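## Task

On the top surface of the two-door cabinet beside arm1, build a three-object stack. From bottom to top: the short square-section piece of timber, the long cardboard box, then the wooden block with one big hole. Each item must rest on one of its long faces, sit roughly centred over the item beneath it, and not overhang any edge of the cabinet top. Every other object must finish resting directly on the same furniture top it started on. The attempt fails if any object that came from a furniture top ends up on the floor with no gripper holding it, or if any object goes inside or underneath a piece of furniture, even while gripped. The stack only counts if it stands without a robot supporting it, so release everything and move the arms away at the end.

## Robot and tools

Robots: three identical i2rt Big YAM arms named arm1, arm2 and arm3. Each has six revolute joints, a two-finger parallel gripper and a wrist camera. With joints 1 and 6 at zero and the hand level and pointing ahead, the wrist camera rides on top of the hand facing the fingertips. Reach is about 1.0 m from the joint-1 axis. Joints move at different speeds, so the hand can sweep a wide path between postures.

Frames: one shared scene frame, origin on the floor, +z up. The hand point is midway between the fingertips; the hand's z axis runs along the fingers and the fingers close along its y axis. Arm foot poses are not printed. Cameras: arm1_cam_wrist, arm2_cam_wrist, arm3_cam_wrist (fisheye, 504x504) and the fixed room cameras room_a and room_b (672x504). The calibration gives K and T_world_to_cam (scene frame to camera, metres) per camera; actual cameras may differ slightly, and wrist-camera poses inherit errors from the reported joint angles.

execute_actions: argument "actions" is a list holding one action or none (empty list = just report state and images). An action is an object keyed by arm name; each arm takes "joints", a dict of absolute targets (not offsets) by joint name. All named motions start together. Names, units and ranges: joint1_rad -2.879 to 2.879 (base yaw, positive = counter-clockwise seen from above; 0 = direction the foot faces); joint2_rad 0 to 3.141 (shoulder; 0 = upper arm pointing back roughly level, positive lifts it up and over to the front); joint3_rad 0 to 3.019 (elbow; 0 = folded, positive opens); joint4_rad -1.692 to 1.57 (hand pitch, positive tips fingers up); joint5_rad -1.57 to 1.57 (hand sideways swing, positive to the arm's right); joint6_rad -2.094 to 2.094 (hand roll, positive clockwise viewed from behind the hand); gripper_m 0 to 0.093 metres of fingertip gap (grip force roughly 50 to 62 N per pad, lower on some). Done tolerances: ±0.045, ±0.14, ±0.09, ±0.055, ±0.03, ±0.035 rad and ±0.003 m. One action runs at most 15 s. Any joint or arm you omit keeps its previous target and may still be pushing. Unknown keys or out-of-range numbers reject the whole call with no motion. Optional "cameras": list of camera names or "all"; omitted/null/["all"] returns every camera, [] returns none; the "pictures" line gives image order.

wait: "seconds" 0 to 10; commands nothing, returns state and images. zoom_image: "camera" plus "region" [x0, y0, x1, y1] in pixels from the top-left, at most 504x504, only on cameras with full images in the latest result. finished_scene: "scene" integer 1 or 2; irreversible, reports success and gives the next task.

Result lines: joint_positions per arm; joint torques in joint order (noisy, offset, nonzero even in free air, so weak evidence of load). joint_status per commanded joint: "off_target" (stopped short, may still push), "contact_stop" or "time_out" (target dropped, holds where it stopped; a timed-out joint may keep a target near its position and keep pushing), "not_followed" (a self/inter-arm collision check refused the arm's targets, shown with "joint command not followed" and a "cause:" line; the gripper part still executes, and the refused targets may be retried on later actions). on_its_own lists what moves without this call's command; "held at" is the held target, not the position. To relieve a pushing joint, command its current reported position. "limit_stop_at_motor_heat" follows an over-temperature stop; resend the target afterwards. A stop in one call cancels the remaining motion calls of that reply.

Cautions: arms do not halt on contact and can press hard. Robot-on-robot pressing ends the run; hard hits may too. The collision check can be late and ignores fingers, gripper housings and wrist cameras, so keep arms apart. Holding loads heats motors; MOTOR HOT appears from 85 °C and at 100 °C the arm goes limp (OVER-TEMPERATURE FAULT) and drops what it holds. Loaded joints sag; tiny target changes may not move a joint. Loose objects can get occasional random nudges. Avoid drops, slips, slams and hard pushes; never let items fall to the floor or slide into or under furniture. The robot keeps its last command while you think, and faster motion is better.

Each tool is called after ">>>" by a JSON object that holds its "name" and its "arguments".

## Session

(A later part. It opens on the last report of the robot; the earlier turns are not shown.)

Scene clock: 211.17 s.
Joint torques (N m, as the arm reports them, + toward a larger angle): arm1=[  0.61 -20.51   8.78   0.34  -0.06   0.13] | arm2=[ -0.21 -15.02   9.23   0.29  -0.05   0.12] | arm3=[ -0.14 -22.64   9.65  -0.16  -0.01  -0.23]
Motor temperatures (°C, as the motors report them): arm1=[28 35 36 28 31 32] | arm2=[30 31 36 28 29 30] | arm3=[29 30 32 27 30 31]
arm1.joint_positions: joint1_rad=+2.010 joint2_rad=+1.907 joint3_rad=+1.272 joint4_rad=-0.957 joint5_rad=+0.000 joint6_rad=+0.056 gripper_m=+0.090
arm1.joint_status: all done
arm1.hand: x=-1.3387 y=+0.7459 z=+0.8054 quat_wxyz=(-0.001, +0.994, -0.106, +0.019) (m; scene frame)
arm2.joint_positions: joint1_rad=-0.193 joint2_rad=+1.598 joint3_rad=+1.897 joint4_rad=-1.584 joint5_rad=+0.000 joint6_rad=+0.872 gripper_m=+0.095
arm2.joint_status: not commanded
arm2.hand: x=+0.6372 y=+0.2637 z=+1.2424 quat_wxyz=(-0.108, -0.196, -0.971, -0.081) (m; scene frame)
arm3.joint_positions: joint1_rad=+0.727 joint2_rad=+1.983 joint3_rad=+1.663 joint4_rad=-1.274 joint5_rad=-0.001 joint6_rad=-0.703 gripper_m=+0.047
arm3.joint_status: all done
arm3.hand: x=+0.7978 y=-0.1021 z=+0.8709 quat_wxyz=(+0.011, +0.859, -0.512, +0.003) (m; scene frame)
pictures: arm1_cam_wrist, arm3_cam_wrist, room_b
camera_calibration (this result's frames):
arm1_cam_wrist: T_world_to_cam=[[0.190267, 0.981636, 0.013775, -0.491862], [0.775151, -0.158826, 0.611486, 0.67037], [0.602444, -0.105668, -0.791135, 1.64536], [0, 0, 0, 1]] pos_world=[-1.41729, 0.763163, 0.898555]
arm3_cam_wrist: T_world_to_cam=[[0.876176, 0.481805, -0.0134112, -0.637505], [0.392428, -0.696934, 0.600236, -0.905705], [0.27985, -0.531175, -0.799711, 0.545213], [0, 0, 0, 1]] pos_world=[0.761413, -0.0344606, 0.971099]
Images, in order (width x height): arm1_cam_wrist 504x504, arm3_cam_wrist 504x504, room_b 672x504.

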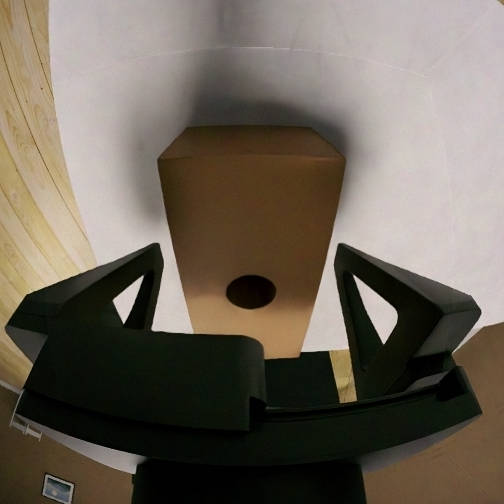

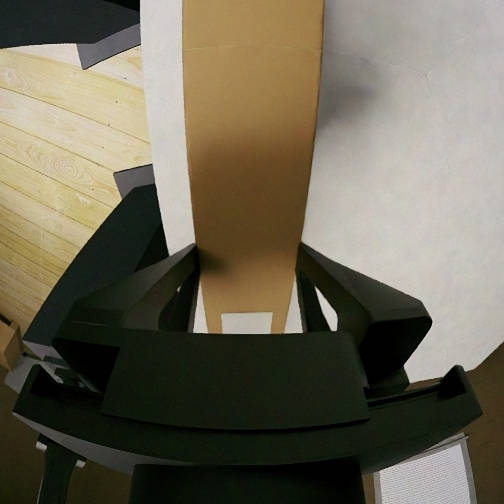

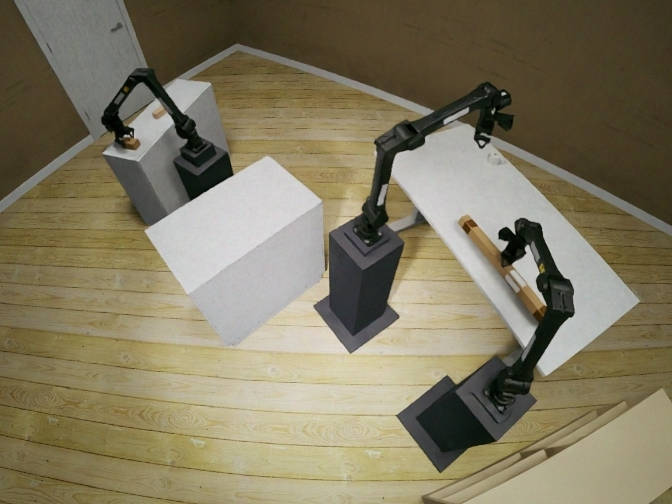

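>>> {"name": "execute_actions", "arguments": {"actions": [{"arm1": {"joints": {"joint2_rad": 1.6, "joint3_rad": 1.5, "joint4_rad": -1.45}}, "arm3": {"joints": {"joint1_rad": 0.665, "joint2_rad": 2.16, "joint3_rad": 1.694, "joint4_rad": -1.07, "joint6_rad": -0.79}}}], "cameras": ["arm3_cam_wrist", "room_a"]}}

Scene clock: 231.83 s.
Joint torques (N m, as the arm reports them, + toward a larger angle): arm1=[  0.59 -18.59  10.13  -0.15  -0.05   0.13] | arm2=[ -0.57 -14.5    9.29   0.12  -0.07   0.11] | arm3=[  0.46 -19.1    9.02   0.94   0.02  -0.27]
Motor temperatures (°C, as the motors report them): arm1=[28 35 36 28 31 32] | arm2=[30 32 36 28 29 30] | arm3=[29 31 33 27 30 31]
arm1.joint_positions: joint1_rad=+2.010 joint2_rad=+1.612 joint3_rad=+1.492 joint4_rad=-1.443 joint5_rad=+0.000 joint6_rad=+0.056 gripper_m=+0.090
arm1.joint_status: all done
arm1.hand: x=-1.3159 y=+0.7415 z=+1.0273 quat_wxyz=(-0.001, +0.994, -0.106, +0.004) (m; scene frame)
arm2.joint_positions: joint1_rad=-0.193 joint2_rad=+1.598 joint3_rad=+1.897 joint4_rad=-1.584 joint5_rad=+0.000 joint6_rad=+0.872 gripper_m=+0.095
arm2.joint_status: not commanded
arm2.hand: x=+0.6372 y=+0.2637 z=+1.2424 quat_wxyz=(-0.108, -0.196, -0.971, -0.081) (m; scene frame)
arm3.joint_positions: joint1_rad=+0.660 joint2_rad=+2.125 joint3_rad=+1.677 joint4_rad=-1.083 joint5_rad=-0.002 joint6_rad=-0.770 gripper_m=+0.047
arm3.joint_status: all done
arm3.hand: x=+0.8471 y=-0.0730 z=+0.7922 quat_wxyz=(-0.019, +0.859, -0.512, -0.006) (m; scene frame)
pictures: arm3_cam_wrist, room_a
camera_calibration (this result's frames):
arm3_cam_wrist: T_world_to_cam=[[0.876057, 0.481375, 0.0283262, -0.728757], [0.384118, -0.732158, 0.562492, -0.823181], [0.291509, -0.481895, -0.826317, 0.498678], [0, 0, 0, 1]] pos_world=[0.809262, -0.0115833, 0.895742]
Images, in order (width x height): arm3_cam_wrist 504x504, room_a 672x504.

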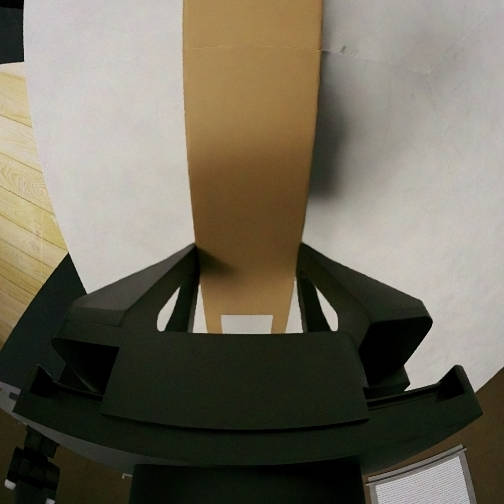

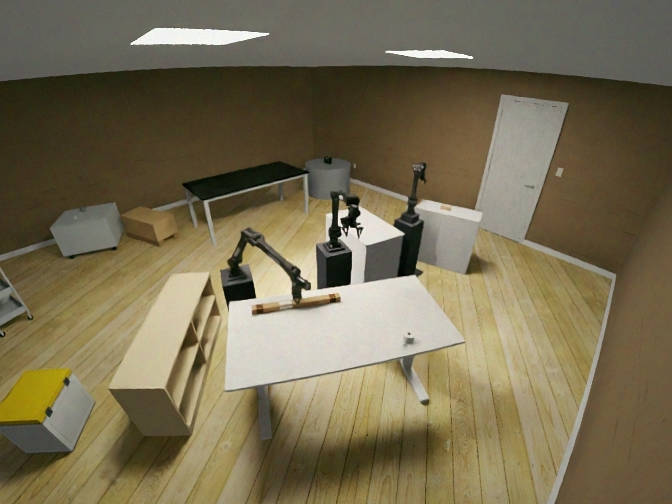

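>>> {"name": "execute_actions", "arguments": {"actions": [{"arm1": {"joints": {"joint1_rad": -0.3}}, "arm3": {"joints": {"joint4_rad": -1.12}}}], "cameras": []}}

>>> {"name": "execute_actions", "arguments": {"actions": [{"arm3": {"joints": {"gripper_m": 0.09, "joint2_rad": 2.125}}}], "cameras": ["arm3_cam_wrist"]}}

Scene clock: 237.90 s.
Joint torques (N m, as the arm reports them, + toward a larger angle): arm1=[  0.9  -18.05  10.16  -0.14  -0.1    0.11] | arm2=[ -0.16 -14.97   9.2    0.17  -0.08   0.16] | arm3=[  0.4  -18.89   8.83  -0.88  -0.08  -0.25]
Motor temperatures (°C, as the motors report them): arm1=[28 35 36 28 31 32] | arm2=[30 32 36 28 29 30] | arm3=[29 31 33 27 30 31]
arm1.joint_positions: joint1_rad=-0.308 joint2_rad=+1.612 joint3_rad=+1.492 joint4_rad=-1.443 joint5_rad=+0.001 joint6_rad=+0.058 gripper_m=+0.090
arm1.joint_status: all done
arm1.hand: x=-0.4532 y=+0.9663 z=+1.0417 quat_wxyz=(-0.012, +0.300, -0.954, +0.001) (m; scene frame)
arm2.joint_positions: joint1_rad=-0.193 joint2_rad=+1.598 joint3_rad=+1.897 joint4_rad=-1.584 joint5_rad=+0.000 joint6_rad=+0.872 gripper_m=+0.095
arm2.joint_status: not commanded
arm2.hand: x=+0.6372 y=+0.2637 z=+1.2424 quat_wxyz=(-0.108, -0.196, -0.971, -0.081) (m; scene frame)
arm3.joint_positions: joint1_rad=+0.660 joint2_rad=+2.125 joint3_rad=+1.677 joint4_rad=-1.100 joint5_rad=-0.001 joint6_rad=-0.773 gripper_m=+0.047
arm3.joint_status: all done
arm3.hand: x=+0.8462 y=-0.0771 z=+0.7920 quat_wxyz=(-0.011, +0.859, -0.511, -0.003) (m; scene frame)
pictures: none
No camera images: the call's "cameras" was empty. Leave "cameras" out to get every camera's image.

Scene clock: 238.53 s.
Joint torques (N m, as the arm reports them, + toward a larger angle): arm1=[  0.94 -18.03  10.16  -0.15  -0.1    0.11] | arm2=[ -0.36 -15.17   9.34   0.22  -0.04   0.13] | arm3=[  0.98 -22.16   8.95  -0.47  -0.09  -0.24]
Motor temperatures (°C, as the motors report them): arm1=[28 35 36 28 31 32] | arm2=[30 32 36 28 29 30] | arm3=[29 31 33 27 30 31]
arm1.joint_positions: joint1_rad=-0.308 joint2_rad=+1.612 joint3_rad=+1.492 joint4_rad=-1.443 joint5_rad=+0.001 joint6_rad=+0.058 gripper_m=+0.090
arm1.joint_status: not commanded
arm1.hand: x=-0.4532 y=+0.9663 z=+1.0417 quat_wxyz=(-0.012, +0.300, -0.954, +0.001) (m; scene frame)
arm2.joint_positions: joint1_rad=-0.193 joint2_rad=+1.598 joint3_rad=+1.897 joint4_rad=-1.584 joint5_rad=+0.000 joint6_rad=+0.872 gripper_m=+0.095
arm2.joint_status: not commanded
arm2.hand: x=+0.6372 y=+0.2637 z=+1.2424 quat_wxyz=(-0.108, -0.196, -0.971, -0.081) (m; scene frame)
arm3.joint_positions: joint1_rad=+0.660 joint2_rad=+2.125 joint3_rad=+1.677 joint4_rad=-1.108 joint5_rad=-0.001 joint6_rad=-0.773 gripper_m=+0.090
arm3.joint_status: all done
arm3.hand: x=+0.8457 y=-0.0789 z=+0.7925 quat_wxyz=(-0.008, +0.860, -0.511, -0.002) (m; scene frame)
pictures: arm3_cam_wrist
camera_calibration (this result's frames):
arm3_cam_wrist: T_world_to_cam=[[0.874703, 0.484496, 0.0125858, -0.710879], [0.389144, -0.717561, 0.577645, -0.842206], [0.288898, -0.50037, -0.816191, 0.489236], [0, 0, 0, 1]] pos_world=[0.808208, -0.0151163, 0.894753]
Images, in order (width x height): arm3_cam_wrist 504x504.

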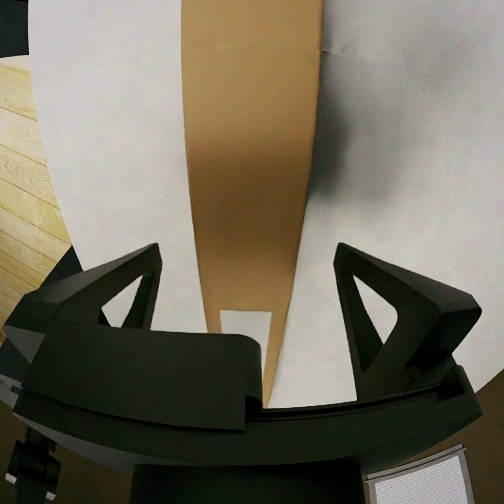

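>>> {"name": "execute_actions", "arguments": {"actions": [{"arm3": {"joints": {"joint2_rad": 1.85}}, "arm2": {"joints": {"joint1_rad": -0.4, "joint2_rad": 1.9, "joint3_rad": 2.03, "joint4_rad": -1.5, "joint6_rad": 0.933}}}], "cameras": []}}

>>> {"name": "execute_actions", "arguments": {"actions": [{"arm3": {"joints": {"joint1_rad": -0.7, "joint2_rad": 1.3, "joint3_rad": 1.3}}, "arm2": {"joints": {"joint1_rad": -0.6}}}], "cameras": []}}

>>> {"name": "execute_actions", "arguments": {"actions": [{"arm2": {"joints": {"joint1_rad": -0.805, "joint2_rad": 2.29, "joint3_rad": 2.04, "joint4_rad": -1.297, "joint6_rad": 0.933}}}], "cameras": ["arm2_cam_wrist", "room_b"]}}

Scene clock: 254.53 s.
Joint torques (N m, as the arm reports them, + toward a larger angle): arm1=[  0.96 -18.02  10.15  -0.14  -0.1    0.11] | arm2=[  0.41 -19.61  11.15   1.12  -0.06   0.12] | arm3=[  1.08 -18.43   9.85   0.21  -0.09  -0.22]
Motor temperatures (°C, as the motors report them): arm1=[28 35 37 28 31 32] | arm2=[30 32 36 28 29 30] | arm3=[29 31 33 27 30 31]
arm1.joint_positions: joint1_rad=-0.308 joint2_rad=+1.612 joint3_rad=+1.492 joint4_rad=-1.443 joint5_rad=+0.001 joint6_rad=+0.058 gripper_m=+0.090
arm1.joint_status: not commanded
arm1.hand: x=-0.4532 y=+0.9663 z=+1.0417 quat_wxyz=(-0.012, +0.300, -0.954, +0.001) (m; scene frame)
arm2.joint_positions: joint1_rad=-0.406 joint2_rad=+1.898 joint3_rad=+2.001 joint4_rad=-1.513 joint5_rad=+0.000 joint6_rad=+0.925 gripper_m=+0.095
arm2.joint_status: all done
arm2.hand: x=+0.7665 y=+0.1802 z=+1.1225 quat_wxyz=(-0.065, -0.325, -0.943, -0.037) (m; scene frame)
arm3.joint_positions: joint1_rad=+0.660 joint2_rad=+1.839 joint3_rad=+1.681 joint4_rad=-1.110 joint5_rad=-0.001 joint6_rad=-0.774 gripper_m=+0.090
arm3.joint_status: all done
arm3.hand: x=+0.8488 y=-0.0681 z=+0.9698 quat_wxyz=(-0.146, +0.850, -0.505, -0.039) (m; scene frame)
pictures: none
No camera images: the call's "cameras" was empty. Leave "cameras" out to get every camera's image.

Scene clock: 256.20 s.
Joint torques (N m, as the arm reports them, + toward a larger angle): arm1=[  0.97 -18.03  10.16  -0.13  -0.1    0.11] | arm2=[  0.11 -19.63  11.15   1.14  -0.09   0.11] | arm3=[ 0.51 -9.45  9.13  0.63 -0.13 -0.19]
Motor temperatures (°C, as the motors report them): arm1=[28 35 37 28 31 32] | arm2=[30 32 36 28 29 30] | arm3=[29 31 33 27 30 31]
arm1.joint_positions: joint1_rad=-0.308 joint2_rad=+1.612 joint3_rad=+1.492 joint4_rad=-1.443 joint5_rad=+0.001 joint6_rad=+0.058 gripper_m=+0.090
arm1.joint_status: not commanded
arm1.hand: x=-0.4532 y=+0.9663 z=+1.0417 quat_wxyz=(-0.012, +0.300, -0.954, +0.001) (m; scene frame)
arm2.joint_positions: joint1_rad=-0.601 joint2_rad=+1.898 joint3_rad=+2.001 joint4_rad=-1.513 joint5_rad=+0.001 joint6_rad=+0.926 gripper_m=+0.095
arm2.joint_status: all done
arm2.hand: x=+0.7863 y=+0.0593 z=+1.1240 quat_wxyz=(-0.070, -0.415, -0.906, -0.030) (m; scene frame)
arm3.joint_positions: joint1_rad=-0.705 joint2_rad=+1.288 joint3_rad=+1.301 joint4_rad=-1.110 joint5_rad=+0.000 joint6_rad=-0.775 gripper_m=+0.090
arm3.joint_status: all done
arm3.hand: x=+1.1493 y=-0.7155 z=+1.0855 quat_wxyz=(-0.214, +0.336, -0.912, +0.096) (m; scene frame)
pictures: none
No camera images: the call's "cameras" was empty. Leave "cameras" out to get every camera's image.

Scene clock: 257.77 s.
Joint torques (N m, as the arm reports them, + toward a larger angle): arm1=[  0.97 -18.05  10.17  -0.14  -0.1    0.11] | arm2=[ -0.02 -22.53   9.71   0.79  -0.07   0.13] | arm3=[ 0.87 -9.13  9.23  0.58 -0.11 -0.16]
Motor temperatures (°C, as the motors report them): arm1=[28 35 37 28 31 32] | arm2=[30 32 36 28 29 30] | arm3=[29 31 33 27 30 31]
arm1.joint_positions: joint1_rad=-0.308 joint2_rad=+1.612 joint3_rad=+1.492 joint4_rad=-1.443 joint5_rad=+0.001 joint6_rad=+0.058 gripper_m=+0.090
arm1.joint_status: not commanded
arm1.hand: x=-0.4532 y=+0.9663 z=+1.0417 quat_wxyz=(-0.012, +0.300, -0.954, +0.001) (m; scene frame)
arm2.joint_positions: joint1_rad=-0.803 joint2_rad=+2.279 joint3_rad=+2.024 joint4_rad=-1.310 joint5_rad=+0.000 joint6_rad=+0.926 gripper_m=+0.095
arm2.joint_status: all done
arm2.hand: x=+0.8425 y=-0.0791 z=+0.8928 quat_wxyz=(-0.002, -0.507, -0.862, +0.008) (m; scene frame)
arm3.joint_positions: joint1_rad=-0.705 joint2_rad=+1.288 joint3_rad=+1.301 joint4_rad=-1.110 joint5_rad=+0.000 joint6_rad=-0.775 gripper_m=+0.090
arm3.joint_status: not commanded
arm3.hand: x=+1.1493 y=-0.7155 z=+1.0855 quat_wxyz=(-0.214, +0.336, -0.912, +0.096) (m; scene frame)
pictures: arm2_cam_wrist, room_b
camera_calibration (this result's frames):
arm2_cam_wrist: T_world_to_cam=[[-0.870137, -0.492791, 0.00439181, 0.692508], [-0.403849, 0.71814, 0.566729, -0.100121], [-0.282433, 0.491358, -0.823893, 1.13748], [0, 0, 0, 1]] pos_world=[0.883404, -0.145746, 0.99086]
Images, in order (width x height): arm2_cam_wrist 504x504, room_b 672x504.

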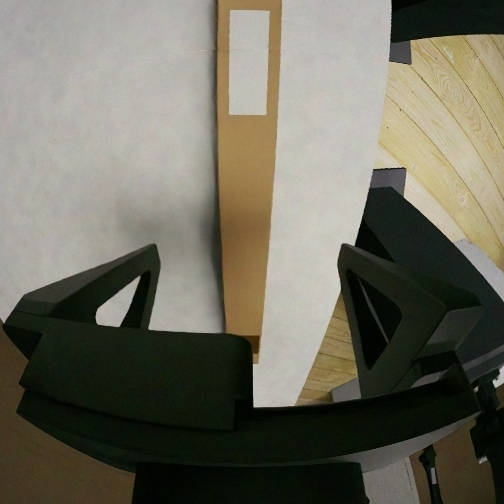

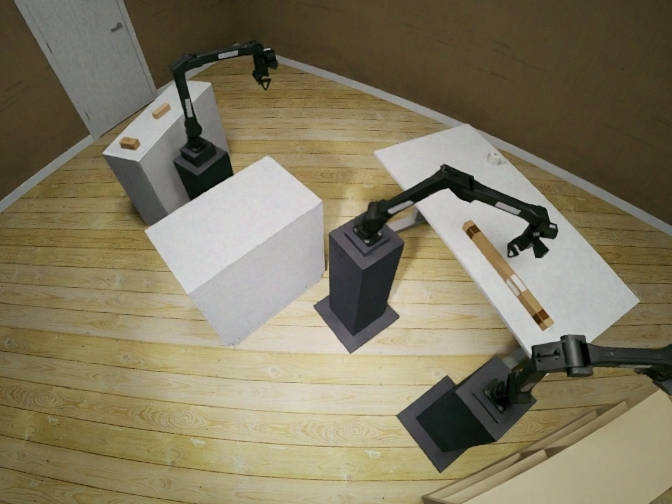

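>>> {"name": "execute_actions", "arguments": {"actions": [{"arm2": {"joints": {"joint2_rad": 2.40, "joint3_rad": 1.97, "joint4_rad": -1.13}}}], "cameras": ["arm2_cam_wrist"]}}

Scene clock: 262.03 s.
Joint torques (N m, as the arm reports them, + toward a larger angle): arm1=[  0.98 -18.04  10.16  -0.14  -0.1    0.11] | arm2=[ -0.06 -24.39   7.99   0.96  -0.09   0.12] | arm3=[ 0.6  -9.47  9.14  0.65 -0.08 -0.21]
Motor temperatures (°C, as the motors report them): arm1=[28 35 37 28 31 32] | arm2=[30 33 36 28 29 30] | arm3=[29 31 33 27 30 31]
arm1.joint_positions: joint1_rad=-0.308 joint2_rad=+1.612 joint3_rad=+1.492 joint4_rad=-1.443 joint5_rad=+0.001 joint6_rad=+0.058 gripper_m=+0.090
arm1.joint_status: not commanded
arm1.hand: x=-0.4532 y=+0.9663 z=+1.0417 quat_wxyz=(-0.012, +0.300, -0.954, +0.001) (m; scene frame)
arm2.joint_positions: joint1_rad=-0.803 joint2_rad=+2.402 joint3_rad=+1.971 joint4_rad=-1.146 joint5_rad=+0.000 joint6_rad=+0.926 gripper_m=+0.095
arm2.joint_status: all done
arm2.hand: x=+0.8438 y=-0.0808 z=+0.7914 quat_wxyz=(+0.003, -0.507, -0.862, +0.010) (m; scene frame)
arm3.joint_positions: joint1_rad=-0.705 joint2_rad=+1.288 joint3_rad=+1.301 joint4_rad=-1.110 joint5_rad=+0.000 joint6_rad=-0.775 gripper_m=+0.090
arm3.joint_status: not commanded
arm3.hand: x=+1.1493 y=-0.7155 z=+1.0855 quat_wxyz=(-0.214, +0.336, -0.912, +0.096) (m; scene frame)
pictures: arm2_cam_wrist
camera_calibration (this result's frames):
arm2_cam_wrist: T_world_to_cam=[[-0.870122, -0.492653, 0.0134892, 0.686007], [-0.397266, 0.717323, 0.572387, -0.0509872], [-0.291664, 0.492687, -0.819873, 1.05988], [0, 0, 0, 1]] pos_world=[0.885782, -0.14765, 0.888894]
Images, in order (width x height): arm2_cam_wrist 504x504.

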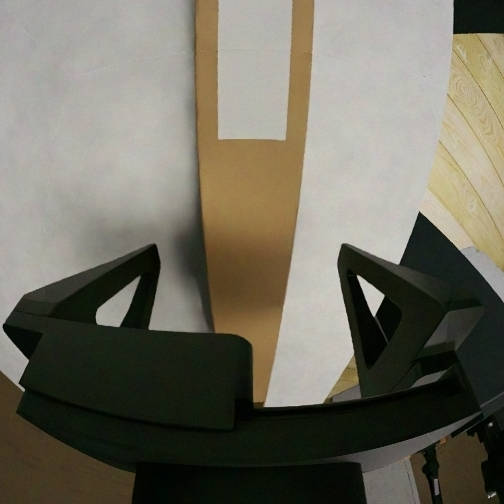

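>>> {"name": "execute_actions", "arguments": {"actions": [{"arm2": {"joints": {"joint2_rad": 2.435, "joint3_rad": 1.955, "joint4_rad": -1.09}}}], "cameras": ["arm2_cam_wrist"]}}

Scene clock: 265.50 s.
Joint torques (N m, as the arm reports them, + toward a larger angle): arm1=[  0.97 -18.06  10.16  -0.14  -0.1    0.11] | arm2=[  0.01 -21.91   6.95   0.99  -0.07   0.12] | arm3=[ 1.13 -9.26  9.09  0.45 -0.11 -0.2 ]
Motor temperatures (°C, as the motors report them): arm1=[28 35 37 28 31 32] | arm2=[30 33 36 28 29 30] | arm3=[29 30 33 27 30 31]
arm1.joint_positions: joint1_rad=-0.308 joint2_rad=+1.612 joint3_rad=+1.492 joint4_rad=-1.443 joint5_rad=+0.001 joint6_rad=+0.058 gripper_m=+0.090
arm1.joint_status: not commanded
arm1.hand: x=-0.4532 y=+0.9663 z=+1.0417 quat_wxyz=(-0.012, +0.300, -0.954, +0.001) (m; scene frame)
arm2.joint_positions: joint1_rad=-0.803 joint2_rad=+2.403 joint3_rad=+1.971 joint4_rad=-1.107 joint5_rad=+0.000 joint6_rad=+0.926 gripper_m=+0.095
arm2.joint_status: all done
arm2.hand: x=+0.8532 y=-0.0821 z=+0.7912 quat_wxyz=(-0.015, -0.507, -0.862, +0.002) (m; scene frame)
arm3.joint_positions: joint1_rad=-0.705 joint2_rad=+1.288 joint3_rad=+1.301 joint4_rad=-1.110 joint5_rad=+0.000 joint6_rad=-0.775 gripper_m=+0.090
arm3.joint_status: not commanded
arm3.hand: x=+1.1493 y=-0.7155 z=+1.0855 quat_wxyz=(-0.214, +0.336, -0.912, +0.096) (m; scene frame)
pictures: arm2_cam_wrist
camera_calibration (this result's frames):
arm2_cam_wrist: T_world_to_cam=[[-0.869761, -0.493176, -0.017134, 0.717431], [-0.41917, 0.720031, 0.553038, -0.0119881], [-0.260408, 0.488193, -0.83298, 1.04642], [0, 0, 0, 1]] pos_world=[0.891465, -0.148404, 0.890571]
Images, in order (width x height): arm2_cam_wrist 504x504.

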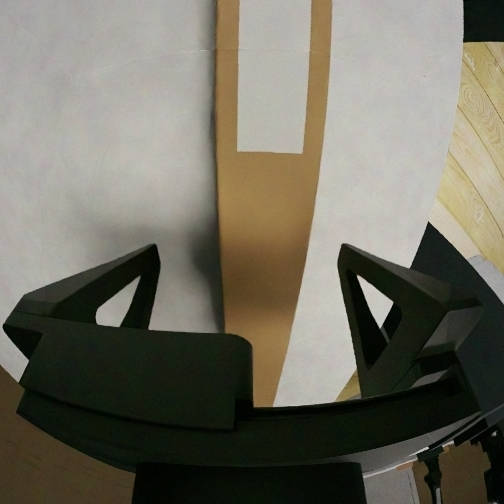

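>>> {"name": "execute_actions", "arguments": {"actions": [{"arm2": {"joints": {"joint2_rad": 2.46}}}], "cameras": ["arm2_cam_wrist"]}}

Scene clock: 268.20 s.
Joint torques (N m, as the arm reports them, + toward a larger angle): arm1=[  1.   -18.02  10.15  -0.13  -0.1    0.11] | arm2=[  0.07 -23.15   7.2    0.88  -0.11   0.1 ] | arm3=[ 0.67 -9.35  9.24  0.56 -0.09 -0.21]
Motor temperatures (°C, as the motors report them): arm1=[28 35 37 28 31 32] | arm2=[30 33 35 28 29 30] | arm3=[29 30 33 27 30 31]
arm1.joint_positions: joint1_rad=-0.308 joint2_rad=+1.612 joint3_rad=+1.492 joint4_rad=-1.443 joint5_rad=+0.001 joint6_rad=+0.058 gripper_m=+0.090
arm1.joint_status: not commanded
arm1.hand: x=-0.4532 y=+0.9663 z=+1.0417 quat_wxyz=(-0.012, +0.300, -0.954, +0.001) (m; scene frame)
arm2.joint_positions: joint1_rad=-0.803 joint2_rad=+2.437 joint3_rad=+1.967 joint4_rad=-1.106 joint5_rad=+0.000 joint6_rad=+0.926 gripper_m=+0.095
arm2.joint_status: all done
arm2.hand: x=+0.8441 y=-0.0813 z=+0.7666 quat_wxyz=(+0.003, -0.507, -0.862, +0.010) (m; scene frame)
arm3.joint_positions: joint1_rad=-0.705 joint2_rad=+1.288 joint3_rad=+1.301 joint4_rad=-1.110 joint5_rad=+0.000 joint6_rad=-0.775 gripper_m=+0.090
arm3.joint_status: not commanded
arm3.hand: x=+1.1493 y=-0.7155 z=+1.0855 quat_wxyz=(-0.214, +0.336, -0.912, +0.096) (m; scene frame)
pictures: arm2_cam_wrist
camera_calibration (this result's frames):
arm2_cam_wrist: T_world_to_cam=[[-0.870124, -0.492657, 0.013186, 0.686636], [-0.397487, 0.717351, 0.572199, -0.0360275], [-0.291357, 0.492643, -0.820009, 1.03968], [0, 0, 0, 1]] pos_world=[0.886056, -0.148071, 0.864108]
Images, in order (width x height): arm2_cam_wrist 504x504.

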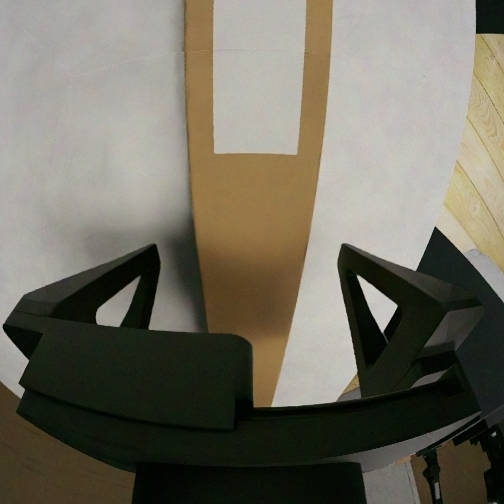

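>>> {"name": "execute_actions", "arguments": {"actions": [{"arm2": {"joints": {"gripper_m": 0.025}}}], "cameras": []}}

>>> {"name": "execute_actions", "arguments": {"actions": [{"arm2": {"joints": {"joint2_rad": 2.18, "joint3_rad": 2.03, "joint4_rad": -1.39}}}], "cameras": ["arm2_cam_wrist"]}}

>>> {"name": "execute_actions", "arguments": {"actions": [{"arm2": {"joints": {"joint1_rad": 2.316, "joint2_rad": 2.226, "joint3_rad": 1.875, "joint4_rad": -1.2, "joint6_rad": -0.936}}}], "cameras": ["arm2_cam_wrist", "room_b"]}}

Scene clock: 278.47 s.
Joint torques (N m, as the arm reports them, + toward a larger angle): arm1=[  1.   -18.02  10.15  -0.13  -0.1    0.11] | arm2=[ -0.17 -22.94   7.16   0.86  -0.08   0.14] | arm3=[ 0.23 -8.8   9.23  0.6  -0.13 -0.21]
Motor temperatures (°C, as the motors report them): arm1=[28 35 37 28 31 32] | arm2=[30 33 35 28 29 30] | arm3=[29 30 33 27 30 31]
arm1.joint_positions: joint1_rad=-0.308 joint2_rad=+1.612 joint3_rad=+1.492 joint4_rad=-1.443 joint5_rad=+0.001 joint6_rad=+0.058 gripper_m=+0.090
arm1.joint_status: not commanded
arm1.hand: x=-0.4532 y=+0.9663 z=+1.0417 quat_wxyz=(-0.012, +0.300, -0.954, +0.001) (m; scene frame)
arm2.joint_positions: joint1_rad=-0.803 joint2_rad=+2.437 joint3_rad=+1.967 joint4_rad=-1.106 joint5_rad=+0.000 joint6_rad=+0.927 gripper_m=+0.049
arm2.joint_status: gripper_m off_target (ended at +0.049, target +0.025)
arm2.hand: x=+0.8443 y=-0.0813 z=+0.7666 quat_wxyz=(+0.002, -0.507, -0.862, +0.009) (m; scene frame)
arm3.joint_positions: joint1_rad=-0.705 joint2_rad=+1.288 joint3_rad=+1.301 joint4_rad=-1.110 joint5_rad=+0.000 joint6_rad=-0.775 gripper_m=+0.090
arm3.joint_status: not commanded
arm3.hand: x=+1.1493 y=-0.7155 z=+1.0855 quat_wxyz=(-0.214, +0.336, -0.912, +0.096) (m; scene frame)
pictures: none
No camera images: the call's "cameras" was empty. Leave "cameras" out to get every camera's image.

Scene clock: 279.93 s.
Joint torques (N m, as the arm reports them, + toward a larger angle): arm1=[  0.96 -18.07  10.16  -0.14  -0.1    0.11] | arm2=[ -0.02 -22.39  10.14  -0.27  -0.09   0.11] | arm3=[ 0.53 -9.84  9.14  0.51 -0.1  -0.21]
Motor temperatures (°C, as the motors report them): arm1=[28 35 37 28 31 32] | arm2=[30 34 35 28 29 30] | arm3=[29 30 33 27 30 31]
arm1.joint_positions: joint1_rad=-0.308 joint2_rad=+1.612 joint3_rad=+1.492 joint4_rad=-1.443 joint5_rad=+0.001 joint6_rad=+0.058 gripper_m=+0.090
arm1.joint_status: not commanded
arm1.hand: x=-0.4532 y=+0.9663 z=+1.0417 quat_wxyz=(-0.012, +0.300, -0.954, +0.001) (m; scene frame)
arm2.joint_positions: joint1_rad=-0.803 joint2_rad=+2.170 joint3_rad=+2.011 joint4_rad=-1.373 joint5_rad=+0.000 joint6_rad=+0.927 gripper_m=+0.049
arm2.joint_status: all done
arm2.hand: x=+0.8305 y=-0.0764 z=+0.9600 quat_wxyz=(-0.017, -0.507, -0.862, +0.001) (m; scene frame)
arm3.joint_positions: joint1_rad=-0.705 joint2_rad=+1.288 joint3_rad=+1.301 joint4_rad=-1.110 joint5_rad=+0.000 joint6_rad=-0.775 gripper_m=+0.090
arm3.joint_status: not commanded
arm3.hand: x=+1.1493 y=-0.7155 z=+1.0855 quat_wxyz=(-0.214, +0.336, -0.912, +0.096) (m; scene frame)
pictures: arm2_cam_wrist
camera_calibration (this result's frames):
arm2_cam_wrist: T_world_to_cam=[[-0.869994, -0.492597, -0.0214006, 0.707748], [-0.421607, 0.720707, 0.550299, -0.114254], [-0.255652, 0.487779, -0.834694, 1.17597], [0, 0, 0, 1]] pos_world=[0.868205, -0.142634, 1.05959]
Images, in order (width x height): arm2_cam_wrist 504x504.

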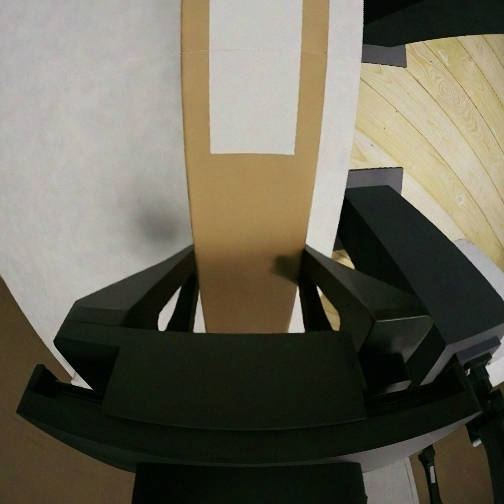

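Scene clock: 282.80 s.
Joint torques (N m, as the arm reports them, + toward a larger angle): arm1=[  0.99 -18.05  10.16  -0.14  -0.1    0.11] | arm2=[  0.93 -23.8    7.63   0.36  -0.16  -0.03] | arm3=[ 0.94 -9.4   9.12  0.54 -0.09 -0.18]
Motor temperatures (°C, as the motors report them): arm1=[28 35 37 28 31 32] | arm2=[31 34 35 28 29 30] | arm3=[29 30 33 27 30 31]
arm1.joint_positions: joint1_rad=-0.308 joint2_rad=+1.612 joint3_rad=+1.492 joint4_rad=-1.443 joint5_rad=+0.001 joint6_rad=+0.058 gripper_m=+0.090
arm1.joint_status: not commanded
arm1.hand: x=-0.4532 y=+0.9663 z=+1.0417 quat_wxyz=(-0.012, +0.300, -0.954, +0.001) (m; scene frame)
arm2.joint_positions: joint1_rad=+2.320 joint2_rad=+2.232 joint3_rad=+1.887 joint4_rad=-1.201 joint5_rad=-0.002 joint6_rad=-0.930 gripper_m=+0.049
arm2.joint_status: all done
arm2.hand: x=-0.5070 y=+0.1190 z=+0.8831 quat_wxyz=(+0.000, +0.926, +0.378, -0.017) (m; scene frame)
arm3.joint_positions: joint1_rad=-0.705 joint2_rad=+1.288 joint3_rad=+1.301 joint4_rad=-1.110 joint5_rad=+0.000 joint6_rad=-0.775 gripper_m=+0.090
arm3.joint_status: not commanded
arm3.hand: x=+1.1493 y=-0.7155 z=+1.0855 quat_wxyz=(-0.214, +0.336, -0.912, +0.096) (m; scene frame)
pictures: arm2_cam_wrist, room_b
camera_calibration (this result's frames):
arm2_cam_wrist: T_world_to_cam=[[-0.704733, 0.709429, 0.00791703, -0.446399], [0.595665, 0.585587, 0.549792, -0.244353], [0.385402, 0.392173, -0.835264, 1.01142], [0, 0, 0, 1]] pos_world=[-0.558841, 0.0631283, 0.982677]
Images, in order (width x height): arm2_cam_wrist 504x504, room_b 672x504.

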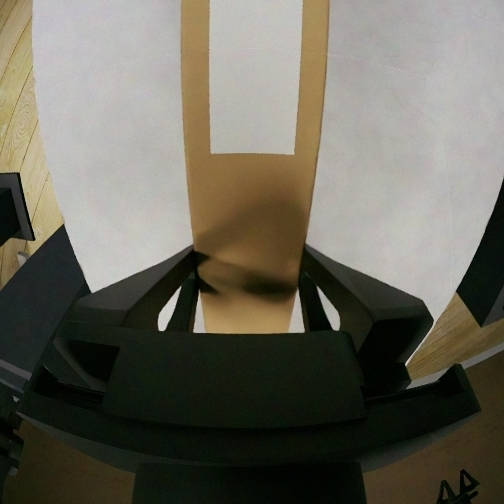

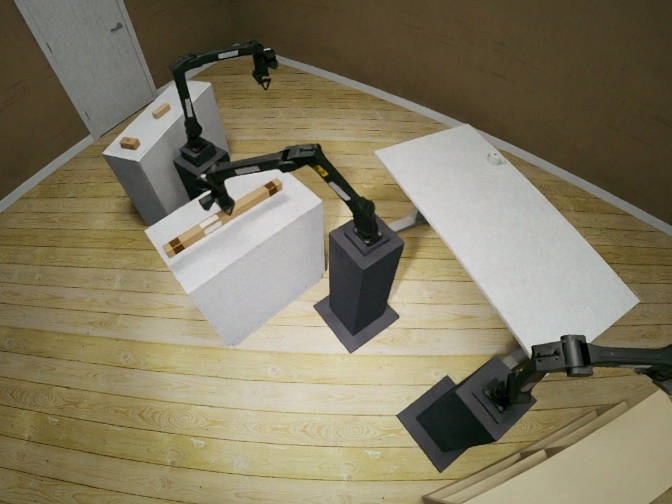

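>>> {"name": "execute_actions", "arguments": {"actions": [{"arm2": {"joints": {"joint2_rad": 2.33, "joint3_rad": 1.83, "joint4_rad": -1.075}}, "arm1": {"joints": {"joint1_rad": -1.0, "joint6_rad": 1.35}}}], "cameras": ["arm2_cam_wrist"]}}

Scene clock: 293.00 s.
Joint torques (N m, as the arm reports them, + toward a larger angle): arm1=[  1.21 -17.93  10.1   -0.2   -0.06   0.14] | arm2=[  0.71 -21.     7.     1.07  -0.25  -0.05] | arm3=[ 1.07 -9.5   9.17  0.69 -0.1  -0.18]
Motor temperatures (°C, as the motors report them): arm1=[28 35 37 28 31 32] | arm2=[30 34 35 28 29 30] | arm3=[29 29 33 27 30 31]
arm1.joint_positions: joint1_rad=-1.009 joint2_rad=+1.612 joint3_rad=+1.492 joint4_rad=-1.443 joint5_rad=+0.002 joint6_rad=+1.336 gripper_m=+0.090
arm1.joint_status: all done
arm1.hand: x=-0.3495 y=+0.6488 z=+1.0430 quat_wxyz=(-0.010, -0.632, -0.775, -0.007) (m; scene frame)
arm2.joint_positions: joint1_rad=+2.321 joint2_rad=+2.298 joint3_rad=+1.846 joint4_rad=-1.092 joint5_rad=+0.000 joint6_rad=-0.930 gripper_m=+0.049
arm2.joint_status: all done
arm2.hand: x=-0.5088 y=+0.1185 z=+0.8264 quat_wxyz=(-0.002, +0.926, +0.378, -0.018) (m; scene frame)
arm3.joint_positions: joint1_rad=-0.705 joint2_rad=+1.288 joint3_rad=+1.301 joint4_rad=-1.110 joint5_rad=+0.000 joint6_rad=-0.775 gripper_m=+0.090
arm3.joint_status: not commanded
arm3.hand: x=+1.1493 y=-0.7155 z=+1.0855 quat_wxyz=(-0.214, +0.336, -0.912, +0.096) (m; scene frame)
pictures: arm2_cam_wrist
camera_calibration (this result's frames):
arm2_cam_wrist: T_world_to_cam=[[-0.705162, 0.708949, 0.011748, -0.450237], [0.596758, 0.58446, 0.549805, -0.211128], [0.382918, 0.394713, -0.83521, 0.963317], [0, 0, 0, 1]] pos_world=[-0.560368, 0.0623573, 0.925941]
Images, in order (width x height): arm2_cam_wrist 504x504.

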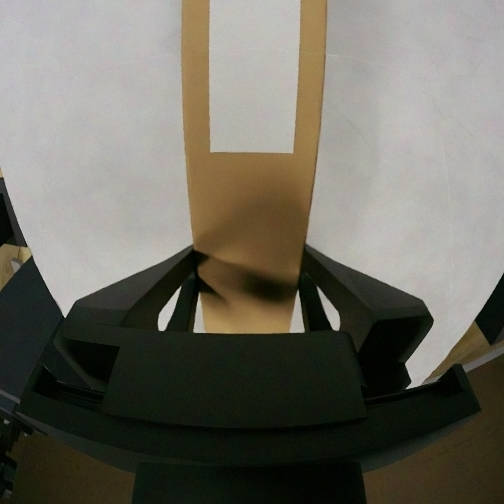

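>>> {"name": "execute_actions", "arguments": {"actions": [{"arm2": {"joints": {"joint2_rad": 2.355, "joint4_rad": -1.115}}}], "cameras": []}}

Scene clock: 296.73 s.
Joint torques (N m, as the arm reports them, + toward a larger angle): arm1=[  1.24 -17.96  10.1   -0.2   -0.07   0.13] | arm2=[  0.43 -18.73   7.03  -0.54  -0.24  -0.03] | arm3=[ 0.72 -9.86  9.15  0.71 -0.13 -0.22]
Motor temperatures (°C, as the motors report them): arm1=[28 35 37 28 31 32] | arm2=[30 34 34 28 29 30] | arm3=[29 29 34 27 30 31]
arm1.joint_positions: joint1_rad=-1.009 joint2_rad=+1.612 joint3_rad=+1.492 joint4_rad=-1.443 joint5_rad=+0.002 joint6_rad=+1.336 gripper_m=+0.090
arm1.joint_status: not commanded
arm1.hand: x=-0.3495 y=+0.6488 z=+1.0430 quat_wxyz=(-0.010, -0.632, -0.775, -0.007) (m; scene frame)
arm2.joint_positions: joint1_rad=+2.321 joint2_rad=+2.299 joint3_rad=+1.846 joint4_rad=-1.093 joint5_rad=+0.000 joint6_rad=-0.930 gripper_m=+0.049
arm2.joint_status: all done
arm2.hand: x=-0.5084 y=+0.1184 z=+0.8259 quat_wxyz=(-0.002, +0.926, +0.378, -0.017) (m; scene frame)
arm3.joint_positions: joint1_rad=-0.705 joint2_rad=+1.288 joint3_rad=+1.301 joint4_rad=-1.110 joint5_rad=+0.000 joint6_rad=-0.775 gripper_m=+0.090
arm3.joint_status: not commanded
arm3.hand: x=+1.1493 y=-0.7155 z=+1.0855 quat_wxyz=(-0.214, +0.336, -0.912, +0.096) (m; scene frame)
pictures: none
No camera images: the call's "cameras" was empty. Leave "cameras" out to get every camera's image.

>>> {"name": "execute_actions", "arguments": {"actions": [{"arm2": {"joints": {"gripper_m": 0.09, "joint2_rad": 2.29, "joint3_rad": 1.85}}}], "cameras": []}}

>>> {"name": "execute_actions", "arguments": {"actions": [{"arm2": {"joints": {"joint2_rad": 2.0}}}], "cameras": []}}

>>> {"name": "execute_actions", "arguments": {"actions": [{"arm2": {"joints": {"joint1_rad": 2.85, "joint2_rad": 0.9, "joint3_rad": 1.2}}, "arm1": {"joints": {"joint1_rad": -1.5}}}], "cameras": []}}

>>> {"name": "execute_actions", "arguments": {"actions": [{"arm1": {"joints": {"joint1_rad": -2.0, "joint2_rad": 2.062, "joint3_rad": 1.885, "joint4_rad": -1.36, "joint6_rad": 1.345}}}], "cameras": ["arm1_cam_wrist", "room_b"]}}

Scene clock: 304.27 s.
Joint torques (N m, as the arm reports them, + toward a larger angle): arm1=[  1.21 -17.9   10.11  -0.2   -0.07   0.13] | arm2=[  0.31 -23.89   8.36  -0.31  -0.25  -0.03] | arm3=[ 0.96 -9.78  9.18  0.64 -0.11 -0.15]
Motor temperatures (°C, as the motors report them): arm1=[28 35 37 28 31 32] | arm2=[30 34 34 28 29 30] | arm3=[29 29 34 27 30 31]
arm1.joint_positions: joint1_rad=-1.009 joint2_rad=+1.612 joint3_rad=+1.492 joint4_rad=-1.443 joint5_rad=+0.002 joint6_rad=+1.336 gripper_m=+0.090
arm1.joint_status: not commanded
arm1.hand: x=-0.3495 y=+0.6488 z=+1.0430 quat_wxyz=(-0.010, -0.632, -0.775, -0.007) (m; scene frame)
arm2.joint_positions: joint1_rad=+2.321 joint2_rad=+2.298 joint3_rad=+1.846 joint4_rad=-1.099 joint5_rad=+0.000 joint6_rad=-0.930 gripper_m=+0.090
arm2.joint_status: all done
arm2.hand: x=-0.5073 y=+0.1183 z=+0.8268 quat_wxyz=(-0.001, +0.926, +0.378, -0.016) (m; scene frame)
arm3.joint_positions: joint1_rad=-0.705 joint2_rad=+1.288 joint3_rad=+1.301 joint4_rad=-1.110 joint5_rad=+0.000 joint6_rad=-0.775 gripper_m=+0.090
arm3.joint_status: not commanded
arm3.hand: x=+1.1493 y=-0.7155 z=+1.0855 quat_wxyz=(-0.214, +0.336, -0.912, +0.096) (m; scene frame)
pictures: none
No camera images: the call's "cameras" was empty. Leave "cameras" out to get every camera's image.

Scene clock: 305.83 s.
Joint torques (N m, as the arm reports them, + toward a larger angle): arm1=[  1.23 -17.92  10.1   -0.2   -0.07   0.13] | arm2=[  0.55 -20.21   9.59   0.35  -0.23  -0.04] | arm3=[ 0.61 -9.32  9.26  0.45 -0.11 -0.18]
Motor temperatures (°C, as the motors report them): arm1=[28 35 37 28 31 32] | arm2=[30 34 35 28 29 30] | arm3=[29 29 34 27 30 31]
arm1.joint_positions: joint1_rad=-1.009 joint2_rad=+1.612 joint3_rad=+1.492 joint4_rad=-1.443 joint5_rad=+0.002 joint6_rad=+1.336 gripper_m=+0.090
arm1.joint_status: not commanded
arm1.hand: x=-0.3495 y=+0.6488 z=+1.0430 quat_wxyz=(-0.010, -0.632, -0.775, -0.007) (m; scene frame)
arm2.joint_positions: joint1_rad=+2.321 joint2_rad=+1.991 joint3_rad=+1.846 joint4_rad=-1.101 joint5_rad=+0.000 joint6_rad=-0.930 gripper_m=+0.090
arm2.joint_status: all done
arm2.hand: x=-0.5271 y=+0.1245 z=+1.0312 quat_wxyz=(-0.079, +0.913, +0.372, -0.145) (m; scene frame)
arm3.joint_positions: joint1_rad=-0.705 joint2_rad=+1.288 joint3_rad=+1.301 joint4_rad=-1.110 joint5_rad=+0.000 joint6_rad=-0.775 gripper_m=+0.090
arm3.joint_status: not commanded
arm3.hand: x=+1.1493 y=-0.7155 z=+1.0855 quat_wxyz=(-0.214, +0.336, -0.912, +0.096) (m; scene frame)
pictures: none
No camera images: the call's "cameras" was empty. Leave "cameras" out to get every camera's image.

Scene clock: 307.60 s.
Joint torques (N m, as the arm reports them, + toward a larger angle): arm1=[  0.86 -17.96  10.09  -0.21  -0.07   0.12] | arm2=[ 0.1  -3.05  8.53  1.02 -0.07  0.07] | arm3=[ 0.79 -9.12  9.2   0.6  -0.13 -0.19]
Motor temperatures (°C, as the motors report them): arm1=[28 35 37 28 31 32] | arm2=[30 34 35 28 29 30] | arm3=[29 29 34 27 30 31]
arm1.joint_positions: joint1_rad=-1.505 joint2_rad=+1.612 joint3_rad=+1.492 joint4_rad=-1.443 joint5_rad=+0.002 joint6_rad=+1.337 gripper_m=+0.090
arm1.joint_status: all done
arm1.hand: x=-0.4162 y=+0.4194 z=+1.0417 quat_wxyz=(-0.009, -0.804, -0.595, -0.008) (m; scene frame)
arm2.joint_positions: joint1_rad=+2.857 joint2_rad=+0.892 joint3_rad=+1.215 joint4_rad=-1.101 joint5_rad=-0.003 joint6_rad=-0.931 gripper_m=+0.090
arm2.joint_status: all done
arm2.hand: x=-0.1853 y=-0.1189 z=+1.2879 quat_wxyz=(-0.100, +0.729, +0.561, -0.379) (m; scene frame)
arm3.joint_positions: joint1_rad=-0.705 joint2_rad=+1.288 joint3_rad=+1.301 joint4_rad=-1.110 joint5_rad=+0.000 joint6_rad=-0.775 gripper_m=+0.090
arm3.joint_status: not commanded
arm3.hand: x=+1.1493 y=-0.7155 z=+1.0855 quat_wxyz=(-0.214, +0.336, -0.912, +0.096) (m; scene frame)
pictures: none
No camera images: the call's "cameras" was empty. Leave "cameras" out to get every camera's image.

Scene clock: 309.27 s.
Joint torques (N m, as the arm reports them, + toward a larger angle): arm1=[  0.25 -25.24  13.1   -0.02  -0.05   0.07] | arm2=[ 0.11 -3.    8.56  1.16 -0.08  0.05] | arm3=[ 1.01 -9.35  9.15  0.58 -0.13 -0.2 ]
Motor temperatures (°C, as the motors report them): arm1=[28 35 38 28 31 32] | arm2=[30 34 35 28 29 30] | arm3=[29 29 34 27 30 31]
arm1.joint_positions: joint1_rad=-1.991 joint2_rad=+2.074 joint3_rad=+1.844 joint4_rad=-1.359 joint5_rad=+0.001 joint6_rad=+1.337 gripper_m=+0.090
arm1.joint_status: all done
arm1.hand: x=-0.5015 y=+0.1292 z=+0.9216 quat_wxyz=(+0.007, -0.923, -0.384, -0.006) (m; scene frame)
arm2.joint_positions: joint1_rad=+2.857 joint2_rad=+0.892 joint3_rad=+1.215 joint4_rad=-1.101 joint5_rad=-0.003 joint6_rad=-0.931 gripper_m=+0.090
arm2.joint_status: not commanded
arm2.hand: x=-0.1853 y=-0.1189 z=+1.2879 quat_wxyz=(-0.100, +0.729, +0.561, -0.379) (m; scene frame)
arm3.joint_positions: joint1_rad=-0.705 joint2_rad=+1.288 joint3_rad=+1.301 joint4_rad=-1.110 joint5_rad=+0.000 joint6_rad=-0.775 gripper_m=+0.090
arm3.joint_status: not commanded
arm3.hand: x=+1.1493 y=-0.7155 z=+1.0855 quat_wxyz=(-0.214, +0.336, -0.912, +0.096) (m; scene frame)
pictures: arm1_cam_wrist, room_b
camera_calibration (this result's frames):
arm1_cam_wrist: T_world_to_cam=[[-0.723774, 0.68983, 0.0169392, -0.470951], [0.562107, 0.575173, 0.594317, -0.333486], [0.400234, 0.439672, -0.804053, 1.00779], [0, 0, 0, 1]] pos_world=[-0.55676, 0.07359, 1.01649]
Images, in order (width x height): arm1_cam_wrist 504x504, room_b 672x504.

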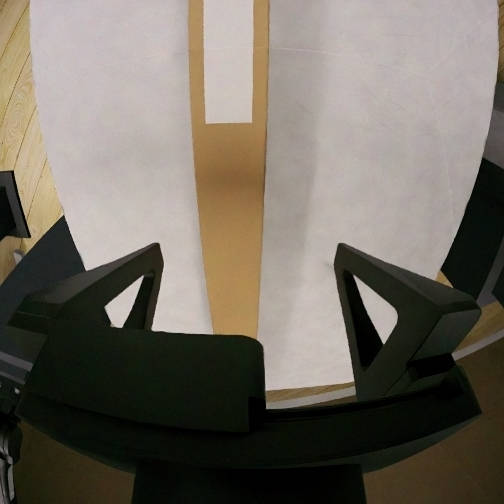

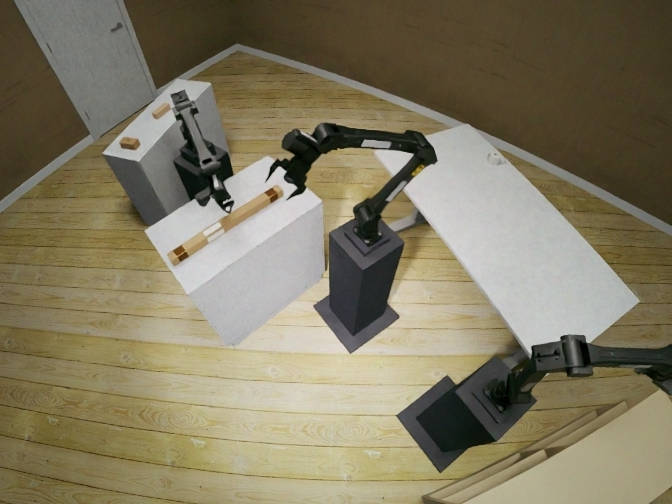

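>>> {"name": "execute_actions", "arguments": {"actions": [{"arm1": {"joints": {"joint1_rad": -2.028, "joint2_rad": 2.164, "joint3_rad": 1.805, "joint4_rad": -1.18, "joint6_rad": 1.31}}}], "cameras": ["arm1_cam_wrist"]}}

Scene clock: 324.30 s.
Joint torques (N m, as the arm reports them, + toward a larger angle): arm1=[  0.87 -26.78   9.92   0.42  -0.05  -0.15] | arm2=[ 0.15 -3.16  8.48  1.2  -0.08  0.04] | arm3=[ 0.33 -9.54  9.15  0.49 -0.08 -0.17]
Motor temperatures (°C, as the motors report them): arm1=[28 36 39 28 31 32] | arm2=[30 32 35 28 29 30] | arm3=[29 29 34 27 30 31]
arm1.joint_positions: joint1_rad=-2.027 joint2_rad=+2.181 joint3_rad=+1.792 joint4_rad=-1.189 joint5_rad=+0.001 joint6_rad=+1.324 gripper_m=+0.090
arm1.joint_status: all done
arm1.hand: x=-0.5119 y=+0.1049 z=+0.8364 quat_wxyz=(+0.001, -0.927, -0.374, -0.007) (m; scene frame)
arm2.joint_positions: joint1_rad=+2.857 joint2_rad=+0.892 joint3_rad=+1.215 joint4_rad=-1.101 joint5_rad=-0.003 joint6_rad=-0.931 gripper_m=+0.090
arm2.joint_status: not commanded
arm2.hand: x=-0.1853 y=-0.1189 z=+1.2879 quat_wxyz=(-0.100, +0.729, +0.561, -0.379) (m; scene frame)
arm3.joint_positions: joint1_rad=-0.705 joint2_rad=+1.288 joint3_rad=+1.301 joint4_rad=-1.110 joint5_rad=+0.000 joint6_rad=-0.775 gripper_m=+0.090
arm3.joint_status: not commanded
arm3.hand: x=+1.1493 y=-0.7155 z=+1.0855 quat_wxyz=(-0.214, +0.336, -0.912, +0.096) (m; scene frame)
pictures: arm1_cam_wrist
camera_calibration (this result's frames):
arm1_cam_wrist: T_world_to_cam=[[-0.708285, 0.705903, 0.00575187, -0.444764], [0.571189, 0.56829, 0.592274, -0.255926], [0.41482, 0.422784, -0.805716, 0.964764], [0, 0, 0, 1]] pos_world=[-0.569041, 0.051513, 0.931462]
Images, in order (width x height): arm1_cam_wrist 504x504.

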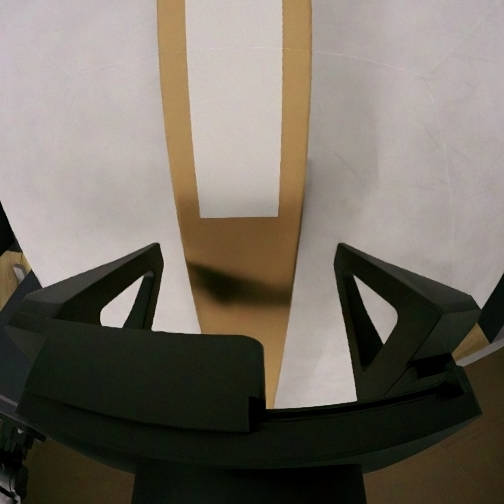

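>>> {"name": "execute_actions", "arguments": {"actions": [{"arm1": {"joints": {"gripper_m": 0.025}}}], "cameras": []}}

>>> {"name": "execute_actions", "arguments": {"actions": [{"arm1": {"joints": {"joint2_rad": 2.0, "joint3_rad": 1.86, "joint4_rad": -1.42}}}], "cameras": []}}

>>> {"name": "execute_actions", "arguments": {"actions": [{"arm1": {"joints": {"joint1_rad": 1.358, "joint2_rad": 1.982, "joint3_rad": 1.74, "joint4_rad": -1.29, "joint6_rad": 1.1}}}], "cameras": ["arm1_cam_wrist", "room_a", "room_b"]}}

Scene clock: 340.57 s.
Joint torques (N m, as the arm reports them, + toward a larger angle): arm1=[  0.69 -26.53   9.9    0.37  -0.04  -0.13] | arm2=[ 0.05 -3.18  8.49  1.14 -0.06  0.04] | arm3=[ 0.51 -9.76  9.18  0.59 -0.12 -0.16]
Motor temperatures (°C, as the motors report them): arm1=[28 37 38 28 31 32] | arm2=[30 32 35 28 29 30] | arm3=[29 29 34 27 30 31]
arm1.joint_positions: joint1_rad=-2.027 joint2_rad=+2.181 joint3_rad=+1.792 joint4_rad=-1.188 joint5_rad=+0.001 joint6_rad=+1.322 gripper_m=+0.049
arm1.joint_status: gripper_m off_target (ended at +0.049, target +0.025)
arm1.hand: x=-0.5117 y=+0.1047 z=+0.8364 quat_wxyz=(+0.000, -0.927, -0.375, -0.007) (m; scene frame)
arm2.joint_positions: joint1_rad=+2.857 joint2_rad=+0.892 joint3_rad=+1.215 joint4_rad=-1.101 joint5_rad=-0.003 joint6_rad=-0.931 gripper_m=+0.090
arm2.joint_status: not commanded
arm2.hand: x=-0.1853 y=-0.1189 z=+1.2879 quat_wxyz=(-0.100, +0.729, +0.561, -0.379) (m; scene frame)
arm3.joint_positions: joint1_rad=-0.705 joint2_rad=+1.288 joint3_rad=+1.301 joint4_rad=-1.110 joint5_rad=+0.000 joint6_rad=-0.775 gripper_m=+0.090
arm3.joint_status: not commanded
arm3.hand: x=+1.1493 y=-0.7155 z=+1.0855 quat_wxyz=(-0.214, +0.336, -0.912, +0.096) (m; scene frame)
pictures: none
No camera images: the call's "cameras" was empty. Leave "cameras" out to get every camera's image.

Scene clock: 341.90 s.
Joint torques (N m, as the arm reports them, + toward a larger angle): arm1=[  0.69 -23.07  11.54  -0.25  -0.04  -0.13] | arm2=[ 0.01 -3.11  8.59  1.2  -0.12  0.03] | arm3=[ 0.62 -9.61  9.13  0.56 -0.09 -0.2 ]
Motor temperatures (°C, as the motors report them): arm1=[28 37 38 28 31 32] | arm2=[30 32 35 28 29 30] | arm3=[29 29 34 27 30 31]
arm1.joint_positions: joint1_rad=-2.027 joint2_rad=+2.000 joint3_rad=+1.834 joint4_rad=-1.413 joint5_rad=+0.001 joint6_rad=+1.322 gripper_m=+0.049
arm1.joint_status: all done
arm1.hand: x=-0.5289 y=+0.1309 z=+0.9625 quat_wxyz=(+0.001, -0.927, -0.375, -0.007) (m; scene frame)
arm2.joint_positions: joint1_rad=+2.857 joint2_rad=+0.892 joint3_rad=+1.215 joint4_rad=-1.101 joint5_rad=-0.003 joint6_rad=-0.931 gripper_m=+0.090
arm2.joint_status: not commanded
arm2.hand: x=-0.1853 y=-0.1189 z=+1.2879 quat_wxyz=(-0.100, +0.729, +0.561, -0.379) (m; scene frame)
arm3.joint_positions: joint1_rad=-0.705 joint2_rad=+1.288 joint3_rad=+1.301 joint4_rad=-1.110 joint5_rad=+0.000 joint6_rad=-0.775 gripper_m=+0.090
arm3.joint_status: not commanded
arm3.hand: x=+1.1493 y=-0.7155 z=+1.0855 quat_wxyz=(-0.214, +0.336, -0.912, +0.096) (m; scene frame)
pictures: none
No camera images: the call's "cameras" was empty. Leave "cameras" out to get every camera's image.

Scene clock: 344.90 s.
Joint torques (N m, as the arm reports them, + toward a larger angle): arm1=[ -0.1  -24.29   9.83  -0.11   0.06  -0.11] | arm2=[ 0.04 -3.27  8.46  1.12 -0.1   0.04] | arm3=[ 0.69 -9.31  9.09  0.66 -0.13 -0.17]
Motor temperatures (°C, as the motors report them): arm1=[28 37 38 28 31 32] | arm2=[30 32 35 28 29 30] | arm3=[29 29 34 27 30 31]
arm1.joint_positions: joint1_rad=+1.364 joint2_rad=+1.995 joint3_rad=+1.731 joint4_rad=-1.285 joint5_rad=-0.002 joint6_rad=+1.111 gripper_m=+0.049
arm1.joint_status: all done
arm1.hand: x=-1.2603 y=+1.1070 z=+0.9163 quat_wxyz=(-0.004, +0.577, -0.817, -0.006) (m; scene frame)
arm2.joint_positions: joint1_rad=+2.857 joint2_rad=+0.892 joint3_rad=+1.215 joint4_rad=-1.101 joint5_rad=-0.003 joint6_rad=-0.931 gripper_m=+0.090
arm2.joint_status: not commanded
arm2.hand: x=-0.1853 y=-0.1189 z=+1.2879 quat_wxyz=(-0.100, +0.729, +0.561, -0.379) (m; scene frame)
arm3.joint_positions: joint1_rad=-0.705 joint2_rad=+1.288 joint3_rad=+1.301 joint4_rad=-1.110 joint5_rad=+0.000 joint6_rad=-0.775 gripper_m=+0.090
arm3.joint_status: not commanded
arm3.hand: x=+1.1493 y=-0.7155 z=+1.0855 quat_wxyz=(-0.214, +0.336, -0.912, +0.096) (m; scene frame)
pictures: arm1_cam_wrist, room_a, room_b
camera_calibration (this result's frames):
arm1_cam_wrist: T_world_to_cam=[[0.948718, -0.316096, 0.00426722, 1.53837], [-0.262139, -0.779086, 0.569481, 0.0169221], [-0.176686, -0.541395, -0.821994, 1.25274], [0, 0, 0, 1]] pos_world=[-1.2337, 1.17768, 1.01354]
Images, in order (width x height): arm1_cam_wrist 504x504, room_a 672x504, room_b 672x504.

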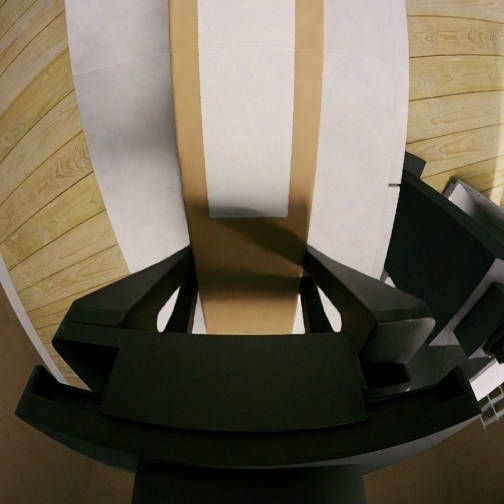

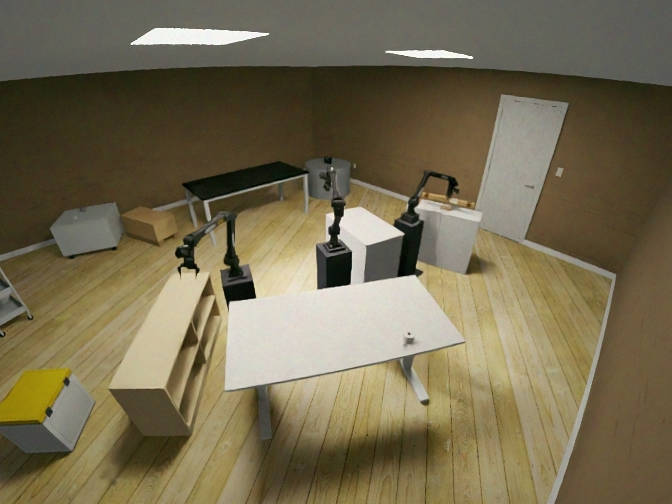

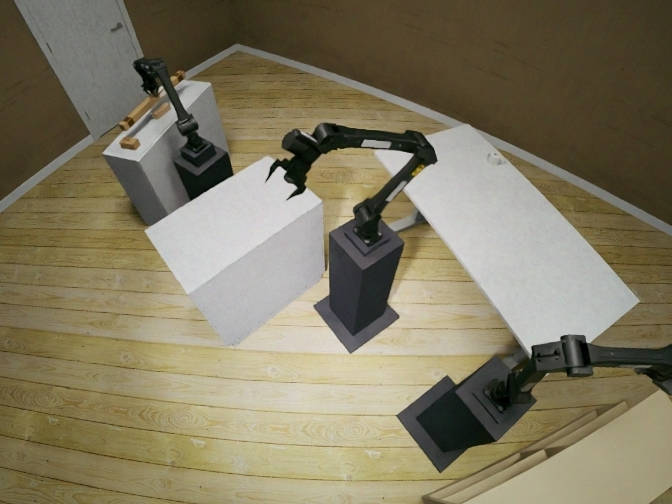

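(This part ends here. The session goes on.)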